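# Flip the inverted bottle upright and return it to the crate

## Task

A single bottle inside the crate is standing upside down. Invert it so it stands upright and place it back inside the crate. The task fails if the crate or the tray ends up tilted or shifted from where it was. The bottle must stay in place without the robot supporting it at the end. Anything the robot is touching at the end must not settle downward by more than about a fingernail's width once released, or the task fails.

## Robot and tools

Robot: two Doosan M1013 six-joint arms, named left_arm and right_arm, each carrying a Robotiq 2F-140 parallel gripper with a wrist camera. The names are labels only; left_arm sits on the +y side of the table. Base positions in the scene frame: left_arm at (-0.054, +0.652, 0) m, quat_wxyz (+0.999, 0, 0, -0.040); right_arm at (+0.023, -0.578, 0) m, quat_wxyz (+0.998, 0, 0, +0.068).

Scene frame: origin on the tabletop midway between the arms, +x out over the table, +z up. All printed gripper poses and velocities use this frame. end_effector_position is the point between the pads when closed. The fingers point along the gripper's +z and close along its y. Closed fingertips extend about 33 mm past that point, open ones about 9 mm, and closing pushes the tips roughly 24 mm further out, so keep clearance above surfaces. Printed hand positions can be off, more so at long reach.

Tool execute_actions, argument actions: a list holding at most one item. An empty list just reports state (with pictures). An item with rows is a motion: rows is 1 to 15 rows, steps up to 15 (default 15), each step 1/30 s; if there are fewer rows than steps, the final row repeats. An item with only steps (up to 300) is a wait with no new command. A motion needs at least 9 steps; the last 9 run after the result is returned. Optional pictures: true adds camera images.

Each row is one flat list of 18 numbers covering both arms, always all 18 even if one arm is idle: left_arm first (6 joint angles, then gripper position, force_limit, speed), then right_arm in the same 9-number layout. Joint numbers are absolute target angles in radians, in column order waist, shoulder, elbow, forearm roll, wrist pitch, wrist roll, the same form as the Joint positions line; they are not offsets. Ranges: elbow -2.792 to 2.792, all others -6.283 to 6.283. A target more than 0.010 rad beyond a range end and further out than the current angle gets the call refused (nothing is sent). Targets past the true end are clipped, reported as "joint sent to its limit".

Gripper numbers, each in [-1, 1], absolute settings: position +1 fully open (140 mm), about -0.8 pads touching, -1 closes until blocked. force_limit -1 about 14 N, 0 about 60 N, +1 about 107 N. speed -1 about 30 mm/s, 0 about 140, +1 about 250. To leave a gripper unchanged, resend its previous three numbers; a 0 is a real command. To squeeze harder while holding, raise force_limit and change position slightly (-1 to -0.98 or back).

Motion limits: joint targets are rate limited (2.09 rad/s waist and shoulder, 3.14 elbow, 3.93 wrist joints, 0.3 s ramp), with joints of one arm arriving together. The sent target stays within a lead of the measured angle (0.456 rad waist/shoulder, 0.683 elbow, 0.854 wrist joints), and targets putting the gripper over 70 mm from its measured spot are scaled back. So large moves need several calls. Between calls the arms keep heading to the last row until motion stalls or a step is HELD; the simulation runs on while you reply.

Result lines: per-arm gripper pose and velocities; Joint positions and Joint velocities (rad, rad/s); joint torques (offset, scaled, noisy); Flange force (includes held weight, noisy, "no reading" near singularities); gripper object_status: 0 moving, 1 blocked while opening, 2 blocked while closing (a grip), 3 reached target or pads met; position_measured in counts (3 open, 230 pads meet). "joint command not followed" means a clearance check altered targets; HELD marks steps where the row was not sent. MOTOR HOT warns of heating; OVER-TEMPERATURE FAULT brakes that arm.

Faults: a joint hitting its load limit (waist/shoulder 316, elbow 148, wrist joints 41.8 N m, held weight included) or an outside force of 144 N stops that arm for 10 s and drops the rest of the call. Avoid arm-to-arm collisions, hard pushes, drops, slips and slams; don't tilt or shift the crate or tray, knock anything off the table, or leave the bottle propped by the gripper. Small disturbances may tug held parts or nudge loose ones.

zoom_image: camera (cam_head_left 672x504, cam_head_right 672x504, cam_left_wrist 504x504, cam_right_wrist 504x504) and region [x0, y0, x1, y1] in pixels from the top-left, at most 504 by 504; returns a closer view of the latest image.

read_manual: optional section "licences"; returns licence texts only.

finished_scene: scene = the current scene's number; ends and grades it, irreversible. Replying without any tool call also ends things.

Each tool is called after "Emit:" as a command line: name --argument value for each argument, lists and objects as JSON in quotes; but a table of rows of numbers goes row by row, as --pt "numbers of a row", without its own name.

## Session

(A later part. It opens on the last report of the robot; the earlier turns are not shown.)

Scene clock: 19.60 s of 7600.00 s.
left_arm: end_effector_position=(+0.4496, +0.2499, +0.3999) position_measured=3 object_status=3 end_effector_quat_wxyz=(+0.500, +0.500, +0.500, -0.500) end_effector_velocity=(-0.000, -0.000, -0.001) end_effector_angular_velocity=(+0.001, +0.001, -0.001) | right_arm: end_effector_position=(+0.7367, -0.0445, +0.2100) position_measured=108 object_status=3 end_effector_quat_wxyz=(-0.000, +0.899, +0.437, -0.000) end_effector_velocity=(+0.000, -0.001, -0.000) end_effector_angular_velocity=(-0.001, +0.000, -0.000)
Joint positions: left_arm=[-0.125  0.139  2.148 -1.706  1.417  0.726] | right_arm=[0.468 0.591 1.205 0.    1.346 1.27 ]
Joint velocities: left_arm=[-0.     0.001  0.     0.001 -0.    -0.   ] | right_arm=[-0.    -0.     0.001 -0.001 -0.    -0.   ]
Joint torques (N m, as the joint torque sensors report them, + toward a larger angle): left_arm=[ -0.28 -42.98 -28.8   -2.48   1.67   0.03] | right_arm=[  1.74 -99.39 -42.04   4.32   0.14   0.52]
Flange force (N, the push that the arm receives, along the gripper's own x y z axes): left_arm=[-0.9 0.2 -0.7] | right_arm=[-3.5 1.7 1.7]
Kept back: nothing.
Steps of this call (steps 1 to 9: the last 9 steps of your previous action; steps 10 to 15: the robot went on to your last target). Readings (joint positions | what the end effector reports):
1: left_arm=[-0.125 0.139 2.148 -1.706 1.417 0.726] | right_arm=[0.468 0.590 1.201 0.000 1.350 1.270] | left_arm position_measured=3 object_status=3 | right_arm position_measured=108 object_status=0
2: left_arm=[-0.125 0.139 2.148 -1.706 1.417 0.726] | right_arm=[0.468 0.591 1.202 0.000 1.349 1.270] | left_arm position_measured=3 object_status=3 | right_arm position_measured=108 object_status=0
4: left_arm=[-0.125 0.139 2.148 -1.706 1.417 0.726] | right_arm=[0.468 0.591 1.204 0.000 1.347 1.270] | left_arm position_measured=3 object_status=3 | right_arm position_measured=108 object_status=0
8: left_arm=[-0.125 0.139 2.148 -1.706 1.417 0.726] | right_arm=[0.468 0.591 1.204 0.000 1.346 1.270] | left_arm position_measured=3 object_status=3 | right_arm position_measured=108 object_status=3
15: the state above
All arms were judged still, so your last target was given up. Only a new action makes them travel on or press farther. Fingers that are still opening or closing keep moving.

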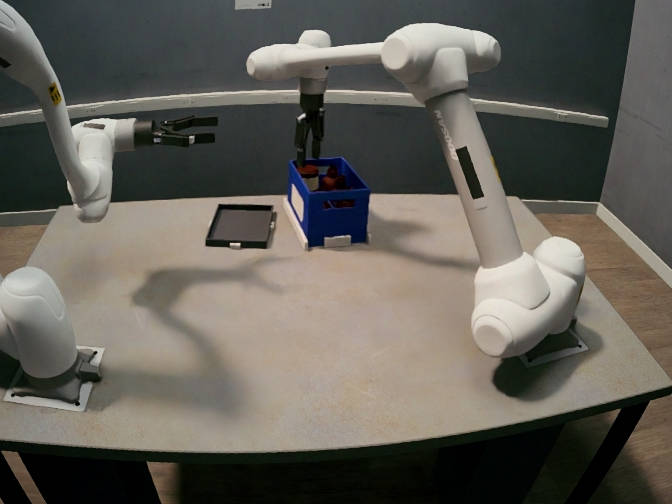

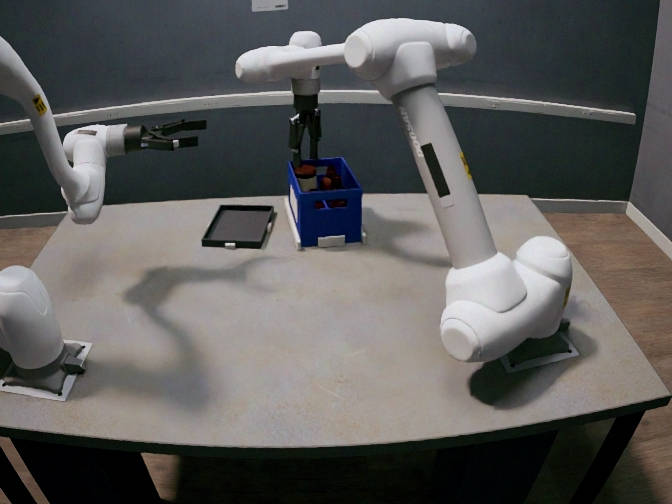

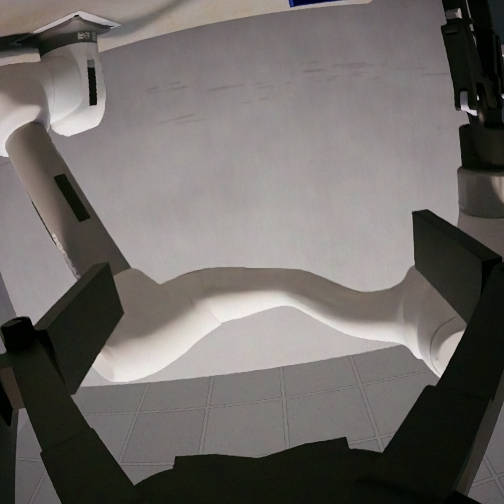

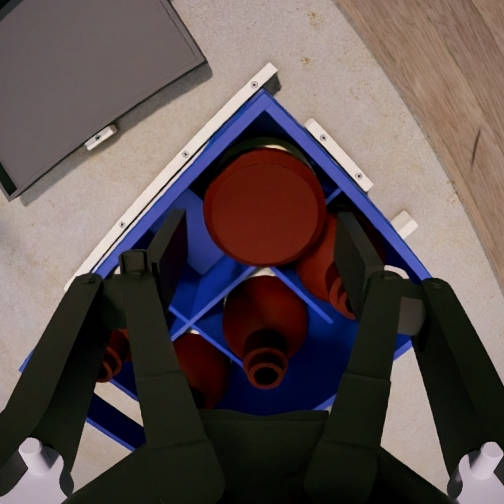

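Emit:
execute_actions --actions '[{"rows": [[-0.1249,0.1386,2.1476,-1.7063,1.4166,0.726,1,0,0, 0.4662,0.6036,1.2212,0,1.3168,1.2681,0.17,0,0]], "steps": 15}]'

Emit:
execute_actions --actions '[{"steps": 15}]' --pictures true

Scene clock: 20.67 s of 7600.00 s.
left_arm: end_effector_position=(+0.4496, +0.2499, +0.3999) position_measured=3 object_status=3 end_effector_quat_wxyz=(+0.500, +0.500, +0.500, -0.500) end_effector_velocity=(+0.001, +0.000, +0.000) end_effector_angular_velocity=(+0.000, -0.000, +0.002) | right_arm: end_effector_position=(+0.7392, -0.0442, +0.1926) position_measured=108 object_status=3 end_effector_quat_wxyz=(+0.000, +0.899, +0.437, -0.000) end_effector_velocity=(+0.007, +0.001, -0.031) end_effector_angular_velocity=(+0.004, -0.005, +0.001)
Joint positions: left_arm=[-0.125  0.139  2.148 -1.706  1.417  0.726] | right_arm=[ 0.467  0.602  1.219 -0.     1.321  1.268]
Joint velocities: left_arm=[ 0.    -0.    -0.001 -0.001 -0.001 -0.001] | right_arm=[-0.003  0.019  0.025  0.    -0.051 -0.004]
Joint torques (N m, as the joint torque sensors report them, + toward a larger angle): left_arm=[  0.4  -43.71 -28.56  -2.42   1.8    0.04] | right_arm=[  -1.13 -102.82  -42.81    4.37    0.14    0.56]
Flange force (N, the push that the arm receives, along the gripper's own x y z axes): left_arm=[-0.3 1.1 0.8] | right_arm=[-1.6 -1.8 1.8]
Steps of this call (steps 1 to 26: nothing new was sent; steps 27 to 32: the first 6 steps of this action). Readings (joint positions | what the end effector reports):
27: left_arm=[-0.125 0.139 2.148 -1.706 1.417 0.726] | right_arm=[0.468 0.591 1.205 -0.000 1.345 1.270] | left_arm position_measured=3 object_status=3 | right_arm position_measured=108 object_status=3
28: left_arm=[-0.125 0.139 2.148 -1.706 1.417 0.726] | right_arm=[0.468 0.593 1.207 -0.000 1.340 1.269] | left_arm position_measured=3 object_status=3 | right_arm position_measured=108 object_status=3
30: left_arm=[-0.125 0.139 2.148 -1.706 1.417 0.726] | right_arm=[0.467 0.600 1.216 -0.000 1.327 1.269] | left_arm position_measured=3 object_status=3 | right_arm position_measured=108 object_status=3
32: the state above

Scene clock: 21.17 s of 7600.00 s.
left_arm: end_effector_position=(+0.4496, +0.2499, +0.3999) position_measured=3 object_status=3 end_effector_quat_wxyz=(+0.500, +0.500, +0.500, -0.500) end_effector_velocity=(-0.001, -0.000, -0.001) end_effector_angular_velocity=(+0.001, -0.001, -0.002) | right_arm: end_effector_position=(+0.7396, -0.0442, +0.1900) position_measured=108 object_status=3 end_effector_quat_wxyz=(+0.000, +0.899, +0.437, +0.000) end_effector_velocity=(-0.000, -0.000, +0.000) end_effector_angular_velocity=(-0.000, -0.000, +0.000)
Joint positions: left_arm=[-0.125  0.139  2.148 -1.706  1.417  0.726] | right_arm=[ 0.466  0.604  1.221 -0.     1.317  1.268]
Joint velocities: left_arm=[-0.     0.001  0.     0.002  0.001  0.001] | right_arm=[ 0.    -0.001  0.001 -0.    -0.     0.   ]
Joint torques (N m, as the joint torque sensors report them, + toward a larger angle): left_arm=[ -0.37 -43.63 -28.62  -2.42   1.69   0.1 ] | right_arm=[  0.89 -99.78 -41.46   4.34   0.11   0.58]
Flange force (N, the push that the arm receives, along the gripper's own x y z axes): left_arm=[0.0 1.2 -0.8] | right_arm=[-2.9 0.8 1.6]
Kept back: nothing.
Steps of this call (steps 1 to 9: the last 9 steps of your previous action; steps 10 to 15: the robot went on to your last target). Readings (joint positions | what the end effector reports):
1: left_arm=[-0.125 0.139 2.148 -1.706 1.417 0.726] | right_arm=[0.466 0.603 1.220 -0.000 1.319 1.268] | left_arm position_measured=3 object_status=3 | right_arm position_measured=108 object_status=3
2: left_arm=[-0.125 0.139 2.148 -1.706 1.417 0.726] | right_arm=[0.466 0.603 1.220 -0.000 1.319 1.268] | left_arm position_measured=3 object_status=3 | right_arm position_measured=108 object_status=3
4: left_arm=[-0.125 0.139 2.148 -1.706 1.417 0.726] | right_arm=[0.466 0.603 1.221 -0.000 1.318 1.268] | left_arm position_measured=3 object_status=3 | right_arm position_measured=108 object_status=3
8: left_arm=[-0.125 0.139 2.148 -1.706 1.417 0.726] | right_arm=[0.466 0.604 1.221 -0.000 1.317 1.268] | left_arm position_measured=3 object_status=3 | right_arm position_measured=108 object_status=3
15: the state above
All arms were judged still, so your last target was given up. Only a new action makes them travel on or press farther. Fingers that are still opening or closing keep moving.

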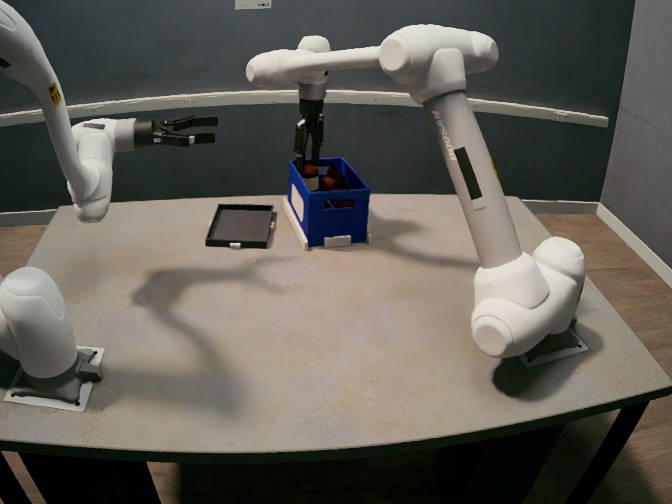

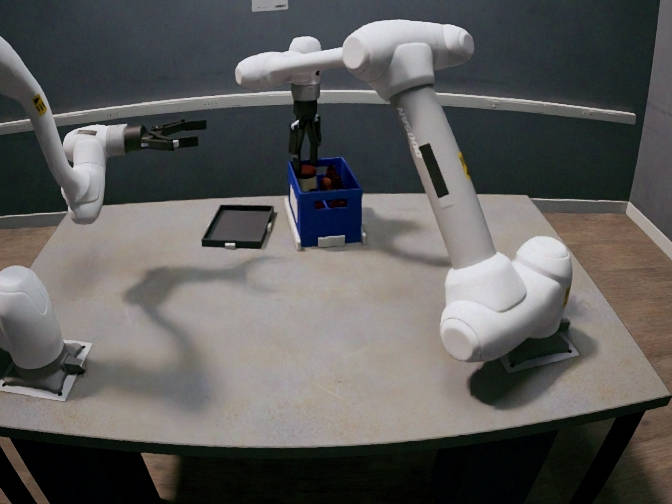

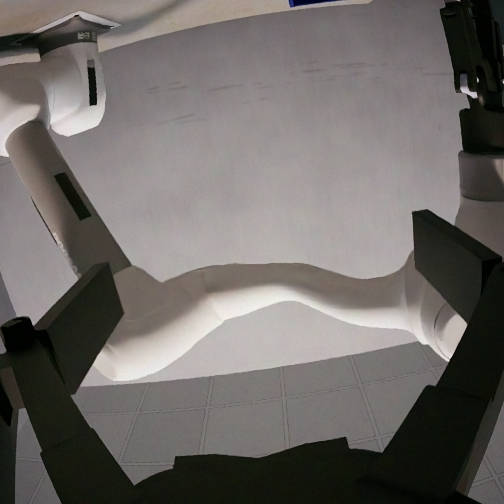

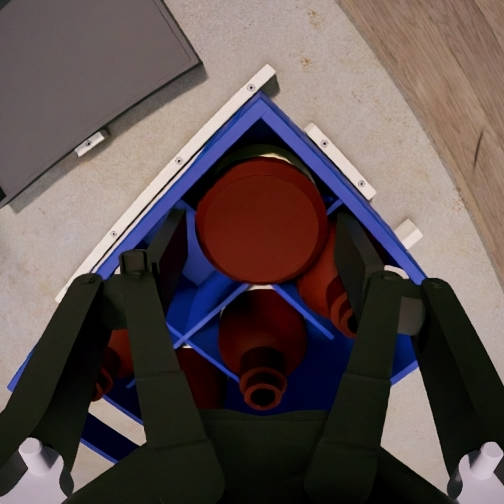

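Emit:
execute_actions --actions '[{"rows": [[-0.1249,0.1386,2.1476,-1.7063,1.4166,0.726,1,0,0, 0.4662,0.605,1.2245,0,1.3121,1.2681,0.17,0,0],[-0.1249,0.1386,2.1476,-1.7063,1.4166,0.726,1,0,0, 0.4662,0.6064,1.2277,0,1.3075,1.2681,0.17,0,0],[-0.1249,0.1386,2.1476,-1.7063,1.4166,0.726,1,0,0, 0.4662,0.6078,1.231,0,1.3028,1.2681,0.17,0,0],[-0.1249,0.1386,2.1476,-1.7063,1.4166,0.726,1,0,0, 0.4662,0.6092,1.2342,0,1.2982,1.2681,0.17,0,0],[-0.1249,0.1386,2.1476,-1.7063,1.4166,0.726,1,0,0, 0.4662,0.6106,1.2375,0,1.2935,1.2681,0.17,0,0],[-0.1249,0.1386,2.1476,-1.7063,1.4166,0.726,1,0,0, 0.4662,0.612,1.2407,0,1.2889,1.2681,0.17,0,0],[-0.1249,0.1386,2.1476,-1.7063,1.4166,0.726,1,0,0, 0.4662,0.6134,1.244,0,1.2842,1.2681,0.17,0,0],[-0.1249,0.1386,2.1476,-1.7063,1.4166,0.726,1,0,0, 0.4662,0.6148,1.2472,0,1.2796,1.2681,0.17,0,0],[-0.1249,0.1386,2.1476,-1.7063,1.4166,0.726,1,0,0, 0.4662,0.6162,1.2505,0,1.2749,1.2681,0.17,0,0],[-0.1249,0.1386,2.1476,-1.7063,1.4166,0.726,1,0,0, 0.4662,0.6176,1.2538,0,1.2703,1.2681,0.17,0,0]], "steps": 15}]'

Emit:
execute_actions --actions '[{"steps": 15}]' --pictures true

Scene clock: 22.57 s of 7600.00 s.
left_arm: end_effector_position=(+0.4496, +0.2499, +0.3999) position_measured=3 object_status=3 end_effector_quat_wxyz=(+0.500, +0.500, +0.500, -0.500) end_effector_velocity=(+0.000, -0.000, +0.000) end_effector_angular_velocity=(-0.001, +0.000, +0.000) | right_arm: end_effector_position=(+0.7397, -0.0441, +0.1807) position_measured=108 object_status=3 end_effector_quat_wxyz=(-0.000, +0.899, +0.437, -0.000) end_effector_velocity=(+0.000, -0.000, -0.078) end_effector_angular_velocity=(-0.000, +0.001, +0.000)
Joint positions: left_arm=[-0.125  0.139  2.148 -1.706  1.417  0.726] | right_arm=[0.466 0.608 1.231 0.    1.303 1.268]
Joint velocities: left_arm=[-0.     0.    -0.001 -0.001  0.    -0.   ] | right_arm=[-0.     0.036  0.085  0.    -0.12  -0.   ]
Joint torques (N m, as the joint torque sensors report them, + toward a larger angle): left_arm=[  0.28 -42.47 -29.13  -2.44   1.69  -0.08] | right_arm=[  1.39 -96.84 -40.16   4.1    0.41   0.53]
Flange force (N, the push that the arm receives, along the gripper's own x y z axes): left_arm=[-1.2 -1.4 0.3] | right_arm=[-4.5 1.2 0.9]
Steps of this call (steps 1 to 36: nothing new was sent; steps 37 to 42: the first 6 steps of this action). Readings (joint positions | what the end effector reports):
37: left_arm=[-0.125 0.139 2.148 -1.706 1.417 0.726] | right_arm=[0.466 0.604 1.221 0.000 1.317 1.268] | left_arm position_measured=3 object_status=3 | right_arm position_measured=108 object_status=3
38: left_arm=[-0.125 0.139 2.148 -1.706 1.417 0.726] | right_arm=[0.466 0.604 1.222 0.000 1.315 1.268] | left_arm position_measured=3 object_status=3 | right_arm position_measured=108 object_status=3
40: left_arm=[-0.125 0.139 2.148 -1.706 1.417 0.726] | right_arm=[0.466 0.606 1.226 0.000 1.310 1.268] | left_arm position_measured=3 object_status=3 | right_arm position_measured=108 object_status=3
42: the state above

Scene clock: 23.07 s of 7600.00 s.
left_arm: end_effector_position=(+0.4496, +0.2499, +0.3999) position_measured=3 object_status=3 end_effector_quat_wxyz=(+0.500, +0.500, +0.500, -0.500) end_effector_velocity=(+0.001, +0.000, +0.001) end_effector_angular_velocity=(-0.002, +0.000, +0.003) | right_arm: end_effector_position=(+0.7396, -0.0442, +0.1600) position_measured=108 object_status=3 end_effector_quat_wxyz=(-0.000, +0.899, +0.437, -0.000) end_effector_velocity=(+0.000, -0.000, -0.002) end_effector_angular_velocity=(-0.001, +0.000, +0.000)
Joint positions: left_arm=[-0.125  0.139  2.148 -1.706  1.417  0.726] | right_arm=[0.466 0.618 1.254 0.    1.27  1.268]
Joint velocities: left_arm=[ 0.    -0.     0.    -0.003 -0.001  0.   ] | right_arm=[ 0.     0.002  0.001 -0.001 -0.003  0.   ]
Joint torques (N m, as the joint torque sensors report them, + toward a larger angle): left_arm=[  0.57 -43.65 -28.73  -2.52   1.73   0.14] | right_arm=[   0.91 -100.34  -41.14    4.18    0.2     0.57]
Flange force (N, the push that the arm receives, along the gripper's own x y z axes): left_arm=[-0.6 0.9 1.1] | right_arm=[-2.9 1.0 2.5]
Kept back: nothing.
Steps of this call (steps 1 to 9: the last 9 steps of your previous action; steps 10 to 15: the robot went on to your last target). Readings (joint positions | what the end effector reports):
1: left_arm=[-0.125 0.139 2.148 -1.706 1.417 0.726] | right_arm=[0.466 0.609 1.234 0.000 1.298 1.268] | left_arm position_measured=3 object_status=3 | right_arm position_measured=108 object_status=3
2: left_arm=[-0.125 0.139 2.148 -1.706 1.417 0.726] | right_arm=[0.466 0.610 1.237 0.000 1.294 1.268] | left_arm position_measured=3 object_status=3 | right_arm position_measured=108 object_status=3
4: left_arm=[-0.125 0.139 2.148 -1.706 1.417 0.726] | right_arm=[0.466 0.613 1.243 0.000 1.285 1.268] | left_arm position_measured=3 object_status=3 | right_arm position_measured=108 object_status=3
8: left_arm=[-0.125 0.139 2.148 -1.706 1.417 0.726] | right_arm=[0.466 0.617 1.252 0.000 1.273 1.268] | left_arm position_measured=3 object_status=3 | right_arm position_measured=108 object_status=3
15: the state above

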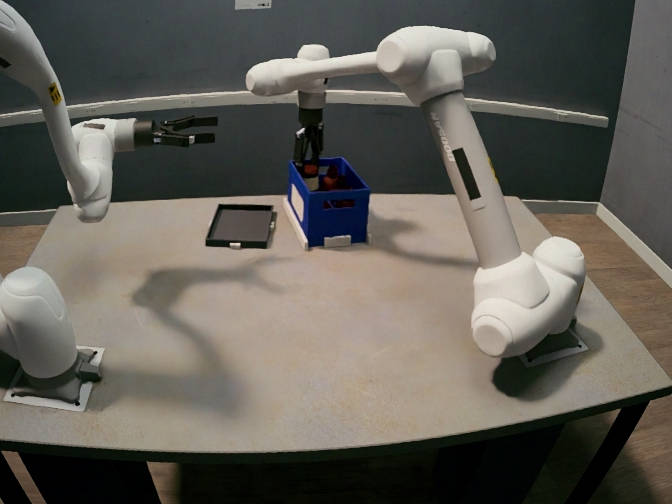

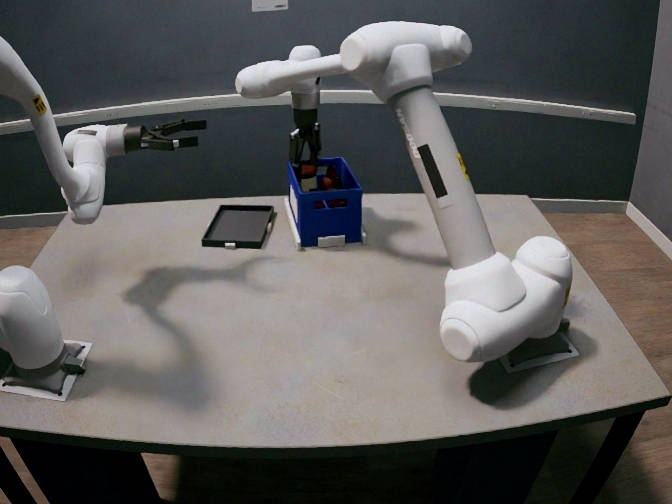

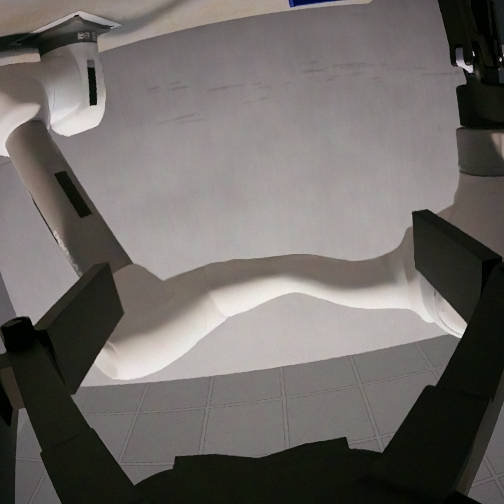

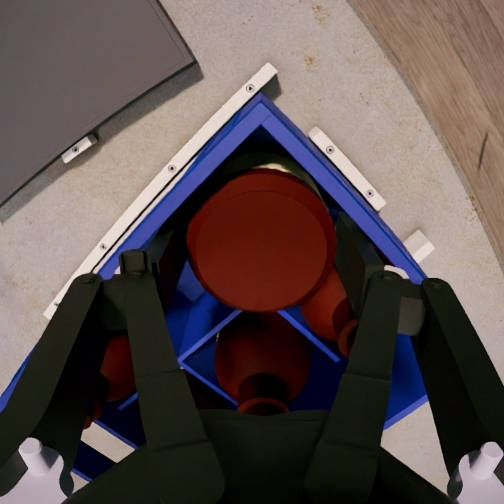

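Emit:
execute_actions --actions '[{"rows": [[-0.1249,0.1386,2.1476,-1.7063,1.4166,0.726,1,0,0, 0.4662,0.6188,1.2564,0,1.2664,1.2681,0.17,0,0],[-0.1249,0.1386,2.1476,-1.7063,1.4166,0.726,1,0,0, 0.4662,0.62,1.259,0,1.2626,1.2681,0.17,0,0],[-0.1249,0.1386,2.1476,-1.7063,1.4166,0.726,1,0,0, 0.4662,0.6212,1.2617,0,1.2587,1.2681,0.17,0,0],[-0.1249,0.1386,2.1476,-1.7063,1.4166,0.726,1,0,0, 0.4662,0.6224,1.2643,0,1.2549,1.2681,0.17,0,0]], "steps": 12}]'

Emit:
execute_actions --actions '[{"steps": 12}]'

Scene clock: 23.70 s of 7600.00 s.
left_arm: end_effector_position=(+0.4496, +0.2499, +0.3999) position_measured=3 object_status=3 end_effector_quat_wxyz=(+0.500, +0.500, +0.500, -0.500) end_effector_velocity=(-0.000, +0.000, -0.000) end_effector_angular_velocity=(+0.001, +0.001, -0.001) | right_arm: end_effector_position=(+0.7396, -0.0442, +0.1581) position_measured=108 object_status=3 end_effector_quat_wxyz=(-0.000, +0.899, +0.437, +0.000) end_effector_velocity=(-0.001, -0.001, -0.045) end_effector_angular_velocity=(-0.003, +0.003, -0.001)
Joint positions: left_arm=[-0.125  0.139  2.148 -1.706  1.417  0.726] | right_arm=[0.466 0.618 1.256 0.    1.267 1.268]
Joint velocities: left_arm=[ 0.     0.    -0.     0.001  0.    -0.001] | right_arm=[-0.     0.023  0.047 -0.001 -0.066  0.001]
Joint torques (N m, as the joint torque sensors report them, + toward a larger angle): left_arm=[  0.32 -42.95 -29.04  -2.43   1.69   0.08] | right_arm=[  1.37 -95.3  -38.75   4.     0.21   0.45]
Flange force (N, the push that the arm receives, along the gripper's own x y z axes): left_arm=[-0.8 -0.4 0.5] | right_arm=[-3.7 1.3 1.6]
Steps of this call (steps 1 to 15: the robot went on to your last target; step 16: nothing new was sent; steps 17 to 19: the first 3 steps of this action). Readings (joint positions | what the end effector reports):
17: left_arm=[-0.125 0.139 2.148 -1.706 1.417 0.726] | right_arm=[0.466 0.618 1.254 0.000 1.270 1.268] | left_arm position_measured=3 object_status=3 | right_arm position_measured=108 object_status=3
18: left_arm=[-0.125 0.139 2.148 -1.706 1.417 0.726] | right_arm=[0.466 0.618 1.254 0.000 1.269 1.268] | left_arm position_measured=3 object_status=3 | right_arm position_measured=108 object_status=3
19: the state above

Scene clock: 24.10 s of 7600.00 s.
left_arm: end_effector_position=(+0.4496, +0.2499, +0.3999) position_measured=3 object_status=3 end_effector_quat_wxyz=(+0.500, +0.500, +0.500, -0.500) end_effector_velocity=(-0.000, -0.000, +0.000) end_effector_angular_velocity=(-0.000, -0.003, -0.002) | right_arm: end_effector_position=(+0.7394, -0.0443, +0.1501) position_measured=108 object_status=3 end_effector_quat_wxyz=(-0.000, +0.899, +0.437, +0.000) end_effector_velocity=(+0.000, +0.000, -0.001) end_effector_angular_velocity=(-0.000, -0.000, -0.001)
Joint positions: left_arm=[-0.125  0.139  2.148 -1.706  1.417  0.726] | right_arm=[0.466 0.622 1.264 0.    1.255 1.268]
Joint velocities: left_arm=[-0.001  0.    -0.001  0.001  0.001  0.003] | right_arm=[ 0.     0.001  0.    -0.    -0.001  0.001]
Joint torques (N m, as the joint torque sensors report them, + toward a larger angle): left_arm=[  0.28 -42.57 -28.49  -2.41   1.78   0.04] | right_arm=[   1.11 -100.4   -40.79    4.18   -0.01    0.5 ]
Flange force (N, the push that the arm receives, along the gripper's own x y z axes): left_arm=[-1.9 0.1 0.7] | right_arm=[-2.9 1.2 1.2]
Kept back: nothing.
Steps of this call (steps 1 to 9: the last 9 steps of your previous action; steps 10 to 12: the robot went on to your last target). Readings (joint positions | what the end effector reports):
1: left_arm=[-0.125 0.139 2.148 -1.706 1.417 0.726] | right_arm=[0.466 0.619 1.258 0.000 1.265 1.268] | left_arm position_measured=3 object_status=3 | right_arm position_measured=108 object_status=3
2: left_arm=[-0.125 0.139 2.148 -1.706 1.417 0.726] | right_arm=[0.466 0.620 1.260 0.000 1.262 1.268] | left_arm position_measured=3 object_status=3 | right_arm position_measured=108 object_status=3
4: left_arm=[-0.125 0.139 2.148 -1.706 1.417 0.726] | right_arm=[0.466 0.622 1.262 0.000 1.258 1.268] | left_arm position_measured=3 object_status=3 | right_arm position_measured=108 object_status=3
8: left_arm=[-0.125 0.139 2.148 -1.706 1.417 0.726] | right_arm=[0.466 0.622 1.264 0.000 1.255 1.268] | left_arm position_measured=3 object_status=3 | right_arm position_measured=108 object_status=3
12: the state above

Emit:
execute_actions --actions '[{"rows": [[-0.1249,0.1386,2.1476,-1.7063,1.4166,0.726,1,0,0, 0.4662,0.6224,1.2643,0,1.2549,1.2681,-1,0.5,-0.7]], "steps": 15}]'

Emit:
execute_actions --actions '[{"steps": 15}]' --pictures true

Scene clock: 24.53 s of 7600.00 s.
left_arm: end_effector_position=(+0.4496, +0.2499, +0.3999) position_measured=3 object_status=3 end_effector_quat_wxyz=(+0.500, +0.500, +0.500, -0.500) end_effector_velocity=(-0.001, -0.000, -0.001) end_effector_angular_velocity=(+0.000, +0.002, -0.002) | right_arm: end_effector_position=(+0.7394, -0.0443, +0.1500) position_measured=122 object_status=0 end_effector_quat_wxyz=(-0.000, +0.899, +0.437, -0.000) end_effector_velocity=(-0.001, +0.000, -0.001) end_effector_angular_velocity=(-0.001, +0.002, +0.000)
Joint positions: left_arm=[-0.125  0.139  2.148 -1.706  1.417  0.726] | right_arm=[0.466 0.622 1.264 0.    1.255 1.268]
Joint velocities: left_arm=[-0.001  0.001  0.002  0.001  0.001 -0.   ] | right_arm=[0.001 0.    0.001 0.    0.    0.   ]
Joint torques (N m, as the joint torque sensors report them, + toward a larger angle): left_arm=[  0.82 -43.35 -28.75  -2.43   1.71   0.05] | right_arm=[ -0.02 -85.7  -32.22   3.67  -0.33   0.51]
Flange force (N, the push that the arm receives, along the gripper's own x y z axes): left_arm=[-0.5 0.5 1.7] | right_arm=[-2.3 -0.4 -14.2]
Steps of this call (steps 1 to 7: the robot went on to your last target; steps 8 to 13: the first 6 steps of this action). Readings (joint positions | what the end effector reports):
8: left_arm=[-0.125 0.139 2.148 -1.706 1.417 0.726] | right_arm=[0.466 0.622 1.264 0.000 1.255 1.268] | left_arm position_measured=3 object_status=3 | right_arm position_measured=108 object_status=0
9: left_arm=[-0.125 0.139 2.148 -1.706 1.417 0.726] | right_arm=[0.466 0.622 1.264 0.000 1.255 1.268] | left_arm position_measured=3 object_status=3 | right_arm position_measured=109 object_status=0
11: left_arm=[-0.125 0.139 2.148 -1.706 1.417 0.726] | right_arm=[0.466 0.622 1.264 0.000 1.255 1.268] | left_arm position_measured=3 object_status=3 | right_arm position_measured=116 object_status=0
13: the state above

Scene clock: 25.03 s of 7600.00 s.
left_arm: end_effector_position=(+0.4496, +0.2499, +0.3999) position_measured=3 object_status=3 end_effector_quat_wxyz=(+0.500, +0.500, +0.500, -0.500) end_effector_velocity=(-0.000, -0.000, +0.000) end_effector_angular_velocity=(-0.000, -0.002, -0.001) | right_arm: end_effector_position=(+0.7394, -0.0443, +0.1500) position_measured=124 object_status=2 end_effector_quat_wxyz=(-0.000, +0.899, +0.437, -0.000) end_effector_velocity=(-0.000, +0.000, +0.000) end_effector_angular_velocity=(+0.000, -0.000, -0.000)
Joint positions: left_arm=[-0.125  0.139  2.148 -1.706  1.417  0.726] | right_arm=[0.466 0.622 1.264 0.    1.255 1.268]
Joint velocities: left_arm=[-0.     0.    -0.001  0.     0.001  0.001] | right_arm=[ 0.    -0.001  0.001  0.     0.     0.   ]
Joint torques (N m, as the joint torque sensors report them, + toward a larger angle): left_arm=[  0.75 -43.32 -28.47  -2.41   1.72   0.03] | right_arm=[ -1.32 -86.17 -31.89   3.41  -0.34   0.45]
Flange force (N, the push that the arm receives, along the gripper's own x y z axes): left_arm=[-0.8 0.9 1.6] | right_arm=[-0.8 -1.4 -15.8]
Kept back: nothing.
Steps of this call (steps 1 to 9: the last 9 steps of your previous action; steps 10 to 15: the robot went on to your last target). Readings (joint positions | what the end effector reports):
1: left_arm=[-0.125 0.139 2.148 -1.706 1.417 0.726] | right_arm=[0.466 0.622 1.264 0.000 1.255 1.268] | left_arm position_measured=3 object_status=3 | right_arm position_measured=124 object_status=0
2: left_arm=[-0.125 0.139 2.148 -1.706 1.417 0.726] | right_arm=[0.466 0.622 1.264 0.000 1.255 1.268] | left_arm position_measured=3 object_status=3 | right_arm position_measured=124 object_status=0
4: left_arm=[-0.125 0.139 2.148 -1.706 1.417 0.726] | right_arm=[0.466 0.622 1.264 0.000 1.255 1.268] | left_arm position_measured=3 object_status=3 | right_arm position_measured=124 object_status=0
8: left_arm=[-0.125 0.139 2.148 -1.706 1.417 0.726] | right_arm=[0.466 0.622 1.264 0.000 1.255 1.268] | left_arm position_measured=3 object_status=3 | right_arm position_measured=124 object_status=2
15: the state above
All arms were judged still, so your last target was given up. Only a new action makes them travel on or press farther. Fingers that are still opening or closing keep moving.

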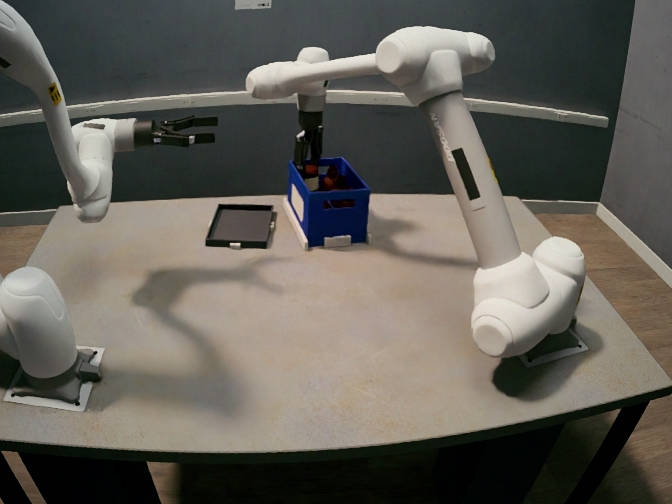

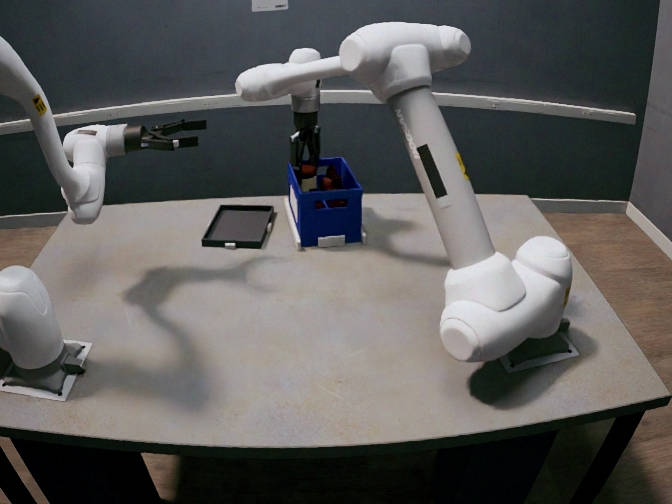

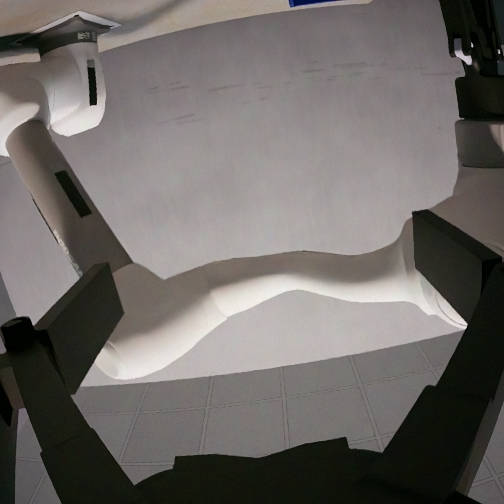

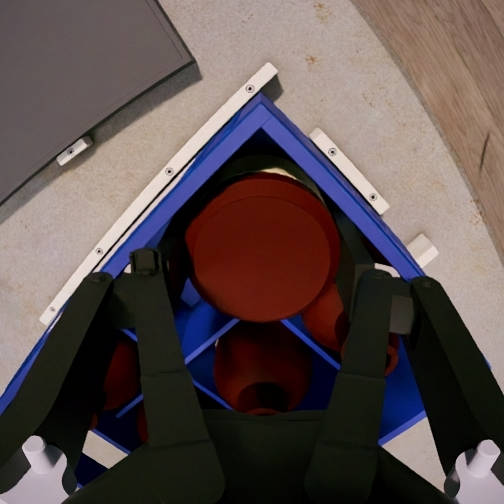

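Emit:
execute_actions --actions '[{"rows": [ [-0.1249,0.1386,2.1476,-1.7063,1.4166,0.726,1,0,0, 0.4662,0.62,1.259,0,1.2626,1.2681,-1,0.5,-0.7], [-0.1249,0.1386,2.1476,-1.7063,1.4166,0.726,1,0,0, 0.4662,0.6176,1.2538,0,1.2703,1.2681,-1,0.5,-0.7], [-0.1249,0.1386,2.1476,-1.7063,1.4166,0.726,1,0,0, 0.4662,0.6152,1.2484,0,1.278,1.2681,-1,0.5,-0.7], [-0.1249,0.1386,2.1476,-1.7063,1.4166,0.726,1,0,0, 0.4662,0.6129,1.243,0,1.2857,1.2681,-1,0.5,-0.7], [-0.1249,0.1386,2.1476,-1.7063,1.4166,0.726,1,0,0, 0.4662,0.6105,1.2376,0,1.2935,1.2681,-1,0.5,-0.7], [-0.1249,0.1386,2.1476,-1.7063,1.4166,0.726,1,0,0, 0.4662,0.6082,1.2322,0,1.3012,1.2681,-1,0.5,-0.7], [-0.1249,0.1386,2.1476,-1.7063,1.4166,0.726,1,0,0, 0.4662,0.6059,1.2267,0,1.309,1.2681,-1,0.5,-0.7], [-0.1249,0.1386,2.1476,-1.7063,1.4166,0.726,1,0,0, 0.4662,0.6036,1.2212,0,1.3168,1.2681,-1,0.5,-0.7], [-0.1249,0.1386,2.1476,-1.7063,1.4166,0.726,1,0,0, 0.4662,0.5995,1.2097,0,1.3324,1.2681,-1,0.5,-0.7], [-0.1249,0.1386,2.1476,-1.7063,1.4166,0.726,1,0,0, 0.4662,0.5955,1.198,0,1.3481,1.2681,-1,0.5,-0.7], [-0.1249,0.1386,2.1476,-1.7063,1.4166,0.726,1,0,0, 0.4662,0.5919,1.1856,0,1.3641,1.2681,-1,0.5,-0.7], [-0.1249,0.1386,2.1476,-1.7063,1.4166,0.726,1,0,0, 0.4662,0.5884,1.1731,0,1.3801,1.2681,-1,0.5,-0.7], [-0.1249,0.1386,2.1476,-1.7063,1.4166,0.726,1,0,0, 0.4662,0.5852,1.1599,0,1.3965,1.2681,-1,0.5,-0.7], [-0.1249,0.1386,2.1476,-1.7063,1.4166,0.726,1,0,0, 0.4662,0.5822,1.1464,0,1.413,1.2681,-1,0.5,-0.7], [-0.1249,0.1386,2.1476,-1.7063,1.4166,0.726,1,0,0, 0.4662,0.5796,1.1324,0,1.4296,1.2681,-1,0.5,-0.7] ], "steps": 15}]'

Emit:
execute_actions --actions '[{"rows": [ [-0.1249,0.1386,2.1476,-1.7063,1.4166,0.726,1,0,0, 0.4662,0.5772,1.1182,0,1.4462,1.2681,-1,0.5,-0.7], [-0.1249,0.1386,2.1476,-1.7063,1.4166,0.726,1,0,0, 0.4662,0.5752,1.1034,0,1.463,1.2681,-1,0.5,-0.7], [-0.1249,0.1386,2.1476,-1.7063,1.4166,0.726,1,0,0, 0.4662,0.5733,1.0885,0,1.4798,1.2681,-1,0.5,-0.7], [-0.1249,0.1386,2.1476,-1.7063,1.4166,0.726,1,0,0, 0.4662,0.5718,1.0729,0,1.4969,1.2681,-1,0.5,-0.7], [-0.1249,0.1386,2.1476,-1.7063,1.4166,0.726,1,0,0, 0.4662,0.5706,1.0571,0,1.5139,1.2681,-1,0.5,-0.7], [-0.1249,0.1386,2.1476,-1.7063,1.4166,0.726,1,0,0, 0.4662,0.5698,1.0404,0,1.5314,1.2681,-1,0.5,-0.7], [-0.1249,0.1386,2.1476,-1.7063,1.4166,0.726,1,0,0, 0.4662,0.5693,1.0233,0,1.549,1.2681,-1,0.5,-0.7], [-0.1249,0.1386,2.1476,-1.7063,1.4166,0.726,1,0,0, 0.4662,0.569,1.006,0,1.5666,1.2681,-1,0.5,-0.7], [-0.1249,0.1386,2.1476,-1.7063,1.4166,0.726,1,0,0, 0.4662,0.5692,0.988,0,1.5844,1.2681,-1,0.5,-0.7], [-0.1249,0.1386,2.1476,-1.7063,1.4166,0.726,1,0,0, 0.4662,0.5696,0.9694,0,1.6026,1.2681,-1,0.5,-0.7], [-0.1249,0.1386,2.1476,-1.7063,1.4166,0.726,1,0,0, 0.4662,0.5702,0.9503,0,1.6211,1.2681,-1,0.5,-0.7] ], "steps": 15}]'

Emit:
execute_actions --actions '[{"steps": 15}]' --pictures true

Scene clock: 28.33 s of 7600.00 s.
left_arm: end_effector_position=(+0.4496, +0.2499, +0.3999) position_measured=3 object_status=3 end_effector_quat_wxyz=(+0.500, +0.500, +0.500, -0.500) end_effector_velocity=(-0.000, -0.000, +0.001) end_effector_angular_velocity=(-0.001, -0.001, -0.002) | right_arm: end_effector_position=(+0.7397, -0.0442, +0.1645) position_measured=124 object_status=2 end_effector_quat_wxyz=(+0.000, +0.899, +0.437, -0.000) end_effector_velocity=(+0.002, +0.001, +0.132) end_effector_angular_velocity=(+0.002, -0.002, -0.001)
Joint positions: left_arm=[-0.125  0.139  2.148 -1.706  1.417  0.726] | right_arm=[ 0.466  0.616  1.249 -0.     1.278  1.268]
Joint velocities: left_arm=[-0.    -0.001 -0.001  0.     0.001 -0.001] | right_arm=[-0.    -0.063 -0.141  0.001  0.201  0.001]
Joint torques (N m, as the joint torque sensors report them, + toward a larger angle): left_arm=[  1.09 -43.57 -28.52  -2.51   1.78   0.06] | right_arm=[   1.21 -105.81  -43.61    4.33    0.06    0.65]
Flange force (N, the push that the arm receives, along the gripper's own x y z axes): left_arm=[-0.8 0.9 2.2] | right_arm=[-1.7 1.9 4.7]
Steps of this call (steps 1 to 90: nothing new was sent; then 0.10 s passed at rest; steps 91 to 96: the first 6 steps of this action). Readings (joint positions | what the end effector reports):
91: left_arm=[-0.125 0.139 2.148 -1.706 1.417 0.726] | right_arm=[0.466 0.622 1.264 -0.000 1.255 1.268] | left_arm position_measured=3 object_status=3 | right_arm position_measured=124 object_status=2
92: left_arm=[-0.125 0.139 2.148 -1.706 1.417 0.726] | right_arm=[0.466 0.622 1.264 -0.000 1.256 1.268] | left_arm position_measured=3 object_status=3 | right_arm position_measured=124 object_status=2
94: left_arm=[-0.125 0.139 2.148 -1.706 1.417 0.726] | right_arm=[0.466 0.620 1.258 -0.000 1.265 1.268] | left_arm position_measured=3 object_status=3 | right_arm position_measured=124 object_status=2
96: the state above

Scene clock: 28.83 s of 7600.00 s.
left_arm: end_effector_position=(+0.4496, +0.2499, +0.3999) position_measured=3 object_status=3 end_effector_quat_wxyz=(+0.500, +0.500, +0.500, -0.500) end_effector_velocity=(-0.000, -0.000, -0.000) end_effector_angular_velocity=(+0.001, -0.002, +0.000) | right_arm: end_effector_position=(+0.7400, -0.0439, +0.2833) position_measured=124 object_status=2 end_effector_quat_wxyz=(+0.000, +0.899, +0.437, +0.000) end_effector_velocity=(+0.001, +0.001, +0.290) end_effector_angular_velocity=(+0.002, -0.002, +0.000)
Joint positions: left_arm=[-0.125  0.139  2.148 -1.706  1.417  0.726] | right_arm=[ 0.466  0.575  1.097 -0.     1.469  1.268]
Joint velocities: left_arm=[-0.    -0.     0.     0.001 -0.001  0.001] | right_arm=[ 0.    -0.053 -0.435  0.     0.486 -0.   ]
Joint torques (N m, as the joint torque sensors report them, + toward a larger angle): left_arm=[  0.21 -43.39 -29.01  -2.47   1.74   0.17] | right_arm=[   1.11 -100.59  -44.32    4.28    0.39    0.5 ]
Flange force (N, the push that the arm receives, along the gripper's own x y z axes): left_arm=[-0.8 0.2 0.3] | right_arm=[-2.6 1.5 5.8]
Steps of this call (steps 1 to 9: the last 9 steps of your previous action; steps 10 to 15: the first 6 steps of this action). Readings (joint positions | what the end effector reports):
10: left_arm=[-0.125 0.139 2.148 -1.706 1.417 0.726] | right_arm=[0.466 0.587 1.166 -0.000 1.388 1.268] | left_arm position_measured=3 object_status=3 | right_arm position_measured=124 object_status=2
11: left_arm=[-0.125 0.139 2.148 -1.706 1.417 0.726] | right_arm=[0.466 0.585 1.153 -0.000 1.404 1.268] | left_arm position_measured=3 object_status=3 | right_arm position_measured=124 object_status=2
13: left_arm=[-0.125 0.139 2.148 -1.706 1.417 0.726] | right_arm=[0.466 0.579 1.126 -0.000 1.436 1.268] | left_arm position_measured=3 object_status=3 | right_arm position_measured=124 object_status=2
15: the state above

Scene clock: 29.33 s of 7600.00 s.
left_arm: end_effector_position=(+0.4496, +0.2499, +0.3999) position_measured=3 object_status=3 end_effector_quat_wxyz=(+0.500, +0.500, +0.500, -0.500) end_effector_velocity=(-0.000, -0.000, -0.001) end_effector_angular_velocity=(+0.000, +0.002, -0.002) | right_arm: end_effector_position=(+0.7395, -0.0442, +0.3697) position_measured=124 object_status=2 end_effector_quat_wxyz=(-0.000, +0.899, +0.437, +0.000) end_effector_velocity=(+0.000, +0.000, +0.004) end_effector_angular_velocity=(-0.002, +0.001, +0.001)
Joint positions: left_arm=[-0.125  0.139  2.148 -1.706  1.417  0.726] | right_arm=[0.466 0.57  0.951 0.    1.62  1.268]
Joint velocities: left_arm=[-0.     0.002  0.     0.001  0.001 -0.   ] | right_arm=[ 0.     0.002 -0.012 -0.001  0.011 -0.001]
Joint torques (N m, as the joint torque sensors report them, + toward a larger angle): left_arm=[ -0.08 -43.26 -28.82  -2.45   1.78   0.06] | right_arm=[   1.35 -100.15  -43.65    4.41    0.26    0.54]
Flange force (N, the push that the arm receives, along the gripper's own x y z axes): left_arm=[-0.3 0.5 0.0] | right_arm=[-1.7 1.7 5.1]
Kept back: nothing.
Steps of this call (steps 1 to 9: the last 9 steps of your previous action; steps 10 to 15: the robot went on to your last target). Readings (joint positions | what the end effector reports):
1: left_arm=[-0.125 0.139 2.148 -1.706 1.417 0.726] | right_arm=[0.466 0.574 1.082 -0.000 1.485 1.268] | left_arm position_measured=3 object_status=3 | right_arm position_measured=124 object_status=2
2: left_arm=[-0.125 0.139 2.148 -1.706 1.417 0.726] | right_arm=[0.466 0.572 1.067 -0.000 1.502 1.268] | left_arm position_measured=3 object_status=3 | right_arm position_measured=124 object_status=2
4: left_arm=[-0.125 0.139 2.148 -1.706 1.417 0.726] | right_arm=[0.466 0.571 1.035 -0.000 1.536 1.268] | left_arm position_measured=3 object_status=3 | right_arm position_measured=124 object_status=2
8: left_arm=[-0.125 0.139 2.148 -1.706 1.417 0.726] | right_arm=[0.466 0.570 0.972 0.000 1.600 1.268] | left_arm position_measured=3 object_status=3 | right_arm position_measured=124 object_status=2
15: the state above

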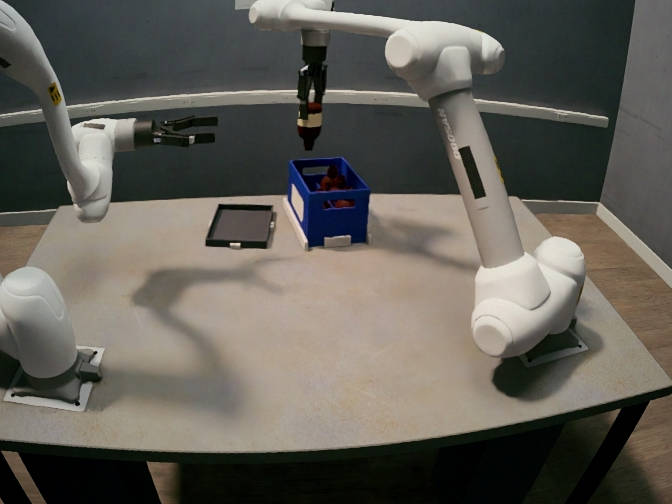

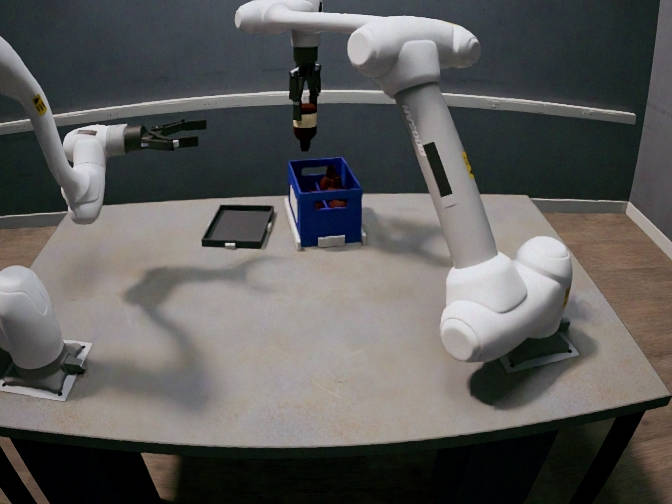

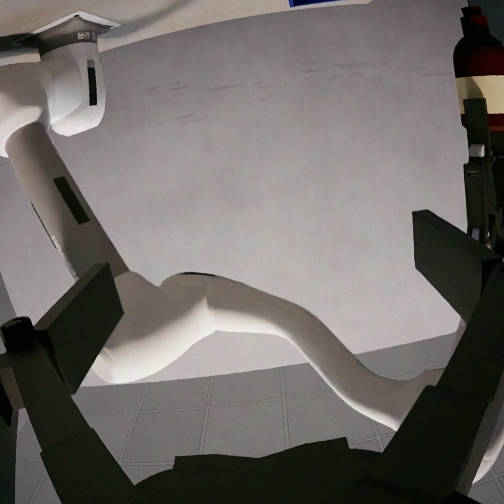

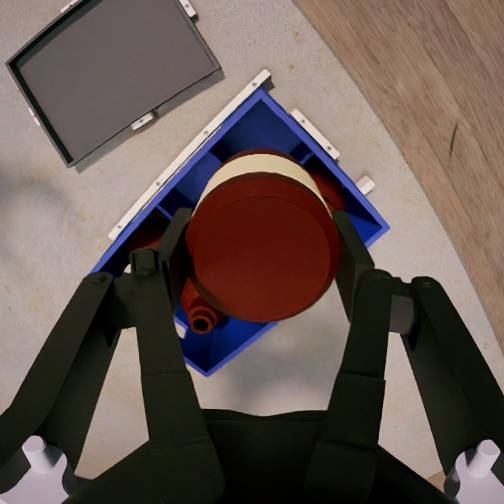

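Emit:
execute_actions --actions '[{"rows": [[-0.1249,0.1386,2.1476,-1.7063,1.4166,2.297,1,0,0, 0.2197,0.0804,2.215,1.8123,1.3069,0.814,-1,0.5,-0.7]], "steps": 15}]'

Emit:
execute_actions --actions '[{"steps": 45}]' --pictures true

Scene clock: 32.57 s of 7600.00 s.
left_arm: end_effector_position=(+0.4496, +0.2499, +0.3999) position_measured=3 object_status=3 end_effector_quat_wxyz=(+0.542, +0.542, +0.454, -0.454) end_effector_velocity=(-0.000, +0.001, -0.001) end_effector_angular_velocity=(+0.001, -2.095, +0.002) | right_arm: end_effector_position=(+0.6997, -0.0537, +0.3774) position_measured=124 object_status=2 end_effector_quat_wxyz=(-0.083, +0.887, +0.453, +0.001) end_effector_velocity=(-0.394, -0.076, +0.108) end_effector_angular_velocity=(+1.446, +0.592, +0.247)
Joint positions: left_arm=[-0.125  0.139  2.148 -1.706  1.417  0.903] | right_arm=[0.419 0.482 1.083 0.166 1.562 1.181]
Joint velocities: left_arm=[ 0.001  0.     0.002 -0.001 -0.001  2.098] | right_arm=[-0.43  -0.842  1.235  1.552 -0.532 -0.766]
Joint torques (N m, as the joint torque sensors report them, + toward a larger angle): left_arm=[ -0.1  -43.73 -28.54  -2.36   1.77   0.09] | right_arm=[ 15.76 -92.44 -44.76   4.99   0.21   0.44]
Flange force (N, the push that the arm receives, along the gripper's own x y z axes): left_arm=[0.2 1.5 0.0] | right_arm=[-10.0 5.2 3.5]
Steps of this call (steps 1 to 15: the robot went on to your last target; steps 16 to 90: nothing new was sent; then 0.03 s passed at rest; steps 91 to 96: the first 6 steps of this action). Readings (joint positions | what the end effector reports):
91: left_arm=[-0.125 0.139 2.148 -1.706 1.417 0.726] | right_arm=[0.466 0.570 0.950 -0.000 1.621 1.268] | left_arm position_measured=3 object_status=3 | right_arm position_measured=124 object_status=2
92: left_arm=[-0.125 0.139 2.148 -1.706 1.417 0.733] | right_arm=[0.464 0.567 0.956 0.006 1.620 1.264] | left_arm position_measured=3 object_status=3 | right_arm position_measured=124 object_status=2
94: left_arm=[-0.125 0.139 2.148 -1.706 1.417 0.789] | right_arm=[0.448 0.538 1.000 0.062 1.599 1.234] | left_arm position_measured=3 object_status=3 | right_arm position_measured=124 object_status=2
96: the state above

Scene clock: 34.07 s of 7600.00 s.
left_arm: end_effector_position=(+0.4496, +0.2499, +0.3999) position_measured=3 object_status=3 end_effector_quat_wxyz=(+0.707, +0.707, -0.000, +0.000) end_effector_velocity=(+0.000, +0.000, +0.001) end_effector_angular_velocity=(-0.001, -0.001, -0.000) | right_arm: end_effector_position=(+0.4503, -0.0504, +0.4000) position_measured=124 object_status=2 end_effector_quat_wxyz=(+0.707, -0.707, +0.000, -0.000) end_effector_velocity=(-0.000, +0.000, -0.001) end_effector_angular_velocity=(-0.001, +0.002, +0.000)
Joint positions: left_arm=[-0.125  0.139  2.148 -1.706  1.417  2.297] | right_arm=[0.22  0.08  2.215 1.812 1.307 0.814]
Joint velocities: left_arm=[ 0.001 -0.    -0.001  0.001  0.001 -0.   ] | right_arm=[ 0.     0.001  0.001  0.    -0.     0.   ]
Joint torques (N m, as the joint torque sensors report them, + toward a larger angle): left_arm=[  0.16 -42.58 -28.68  -2.52   1.77   0.03] | right_arm=[  0.51 -44.49 -37.85   1.92   2.66   0.57]
Flange force (N, the push that the arm receives, along the gripper's own x y z axes): left_arm=[-0.4 2.0 -0.1] | right_arm=[-2.3 5.1 -1.9]
Kept back: nothing.
Steps of this call (steps 1 to 9: the last 9 steps of your previous action; steps 10 to 45: the robot went on to your last target). Readings (joint positions | what the end effector reports):
1: left_arm=[-0.125 0.139 2.148 -1.706 1.417 0.981] | right_arm=[0.406 0.455 1.123 0.216 1.545 1.157] | left_arm position_measured=3 object_status=3 | right_arm position_measured=124 object_status=2
2: left_arm=[-0.125 0.139 2.148 -1.706 1.417 1.074] | right_arm=[0.394 0.432 1.161 0.264 1.530 1.135] | left_arm position_measured=3 object_status=3 | right_arm position_measured=124 object_status=2
4: left_arm=[-0.125 0.139 2.148 -1.706 1.417 1.299] | right_arm=[0.374 0.392 1.234 0.355 1.504 1.099] | left_arm position_measured=3 object_status=3 | right_arm position_measured=124 object_status=2
8: left_arm=[-0.125 0.139 2.148 -1.706 1.417 1.744] | right_arm=[0.342 0.326 1.377 0.533 1.463 1.039] | left_arm position_measured=3 object_status=3 | right_arm position_measured=124 object_status=2
45: the state above
All arms were judged still, so your last target was given up. Only a new action makes them travel on or press farther. Fingers that are still opening or closing keep moving.

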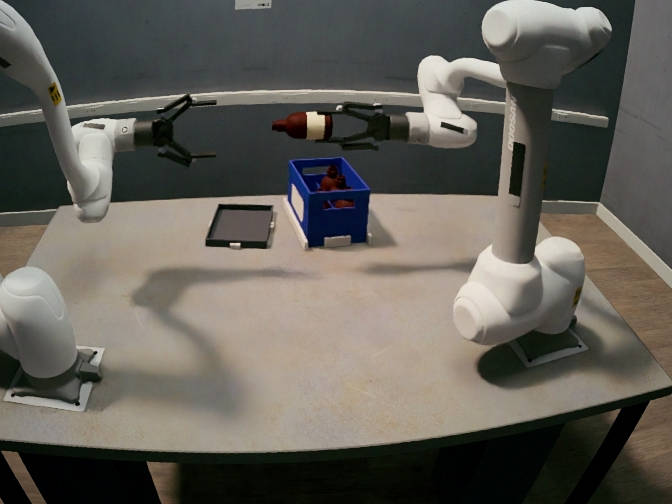

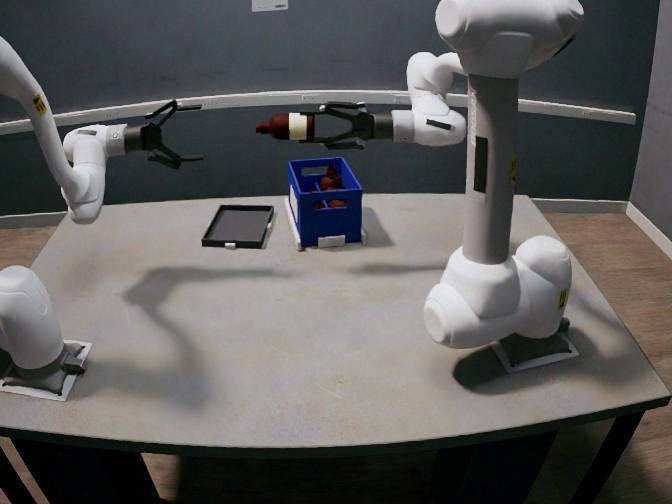

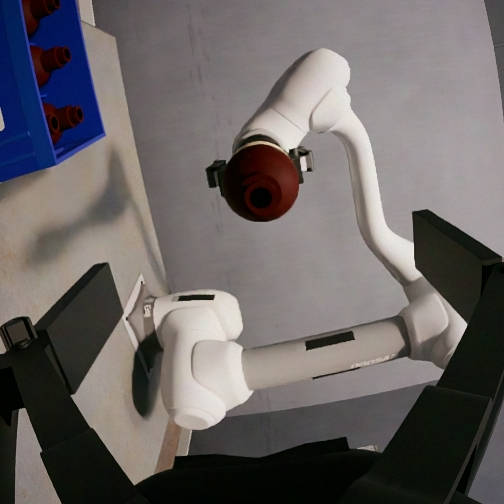

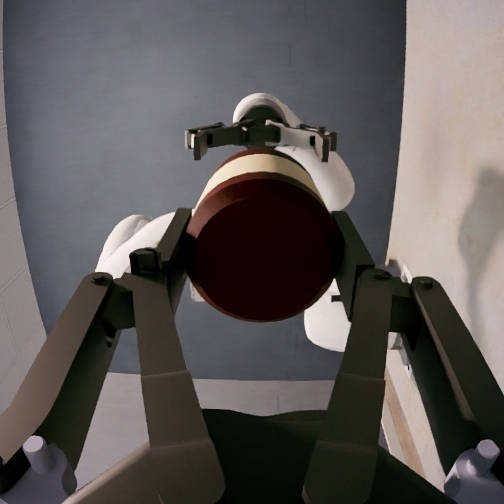

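Emit:
zoom_image --camera "cam_head_left" --region '[180, 80, 400, 180]'

Region (180, 80, 400, 180) of cam_head_left's 672x504 image, scaled by 2.291, with more detail than that image has; it fills the top 229 rows of this view, and the rest is white.

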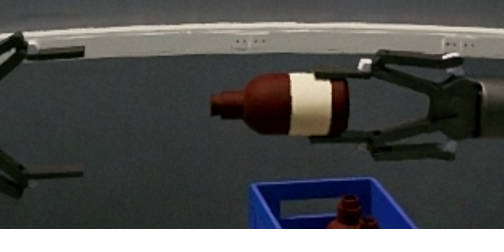

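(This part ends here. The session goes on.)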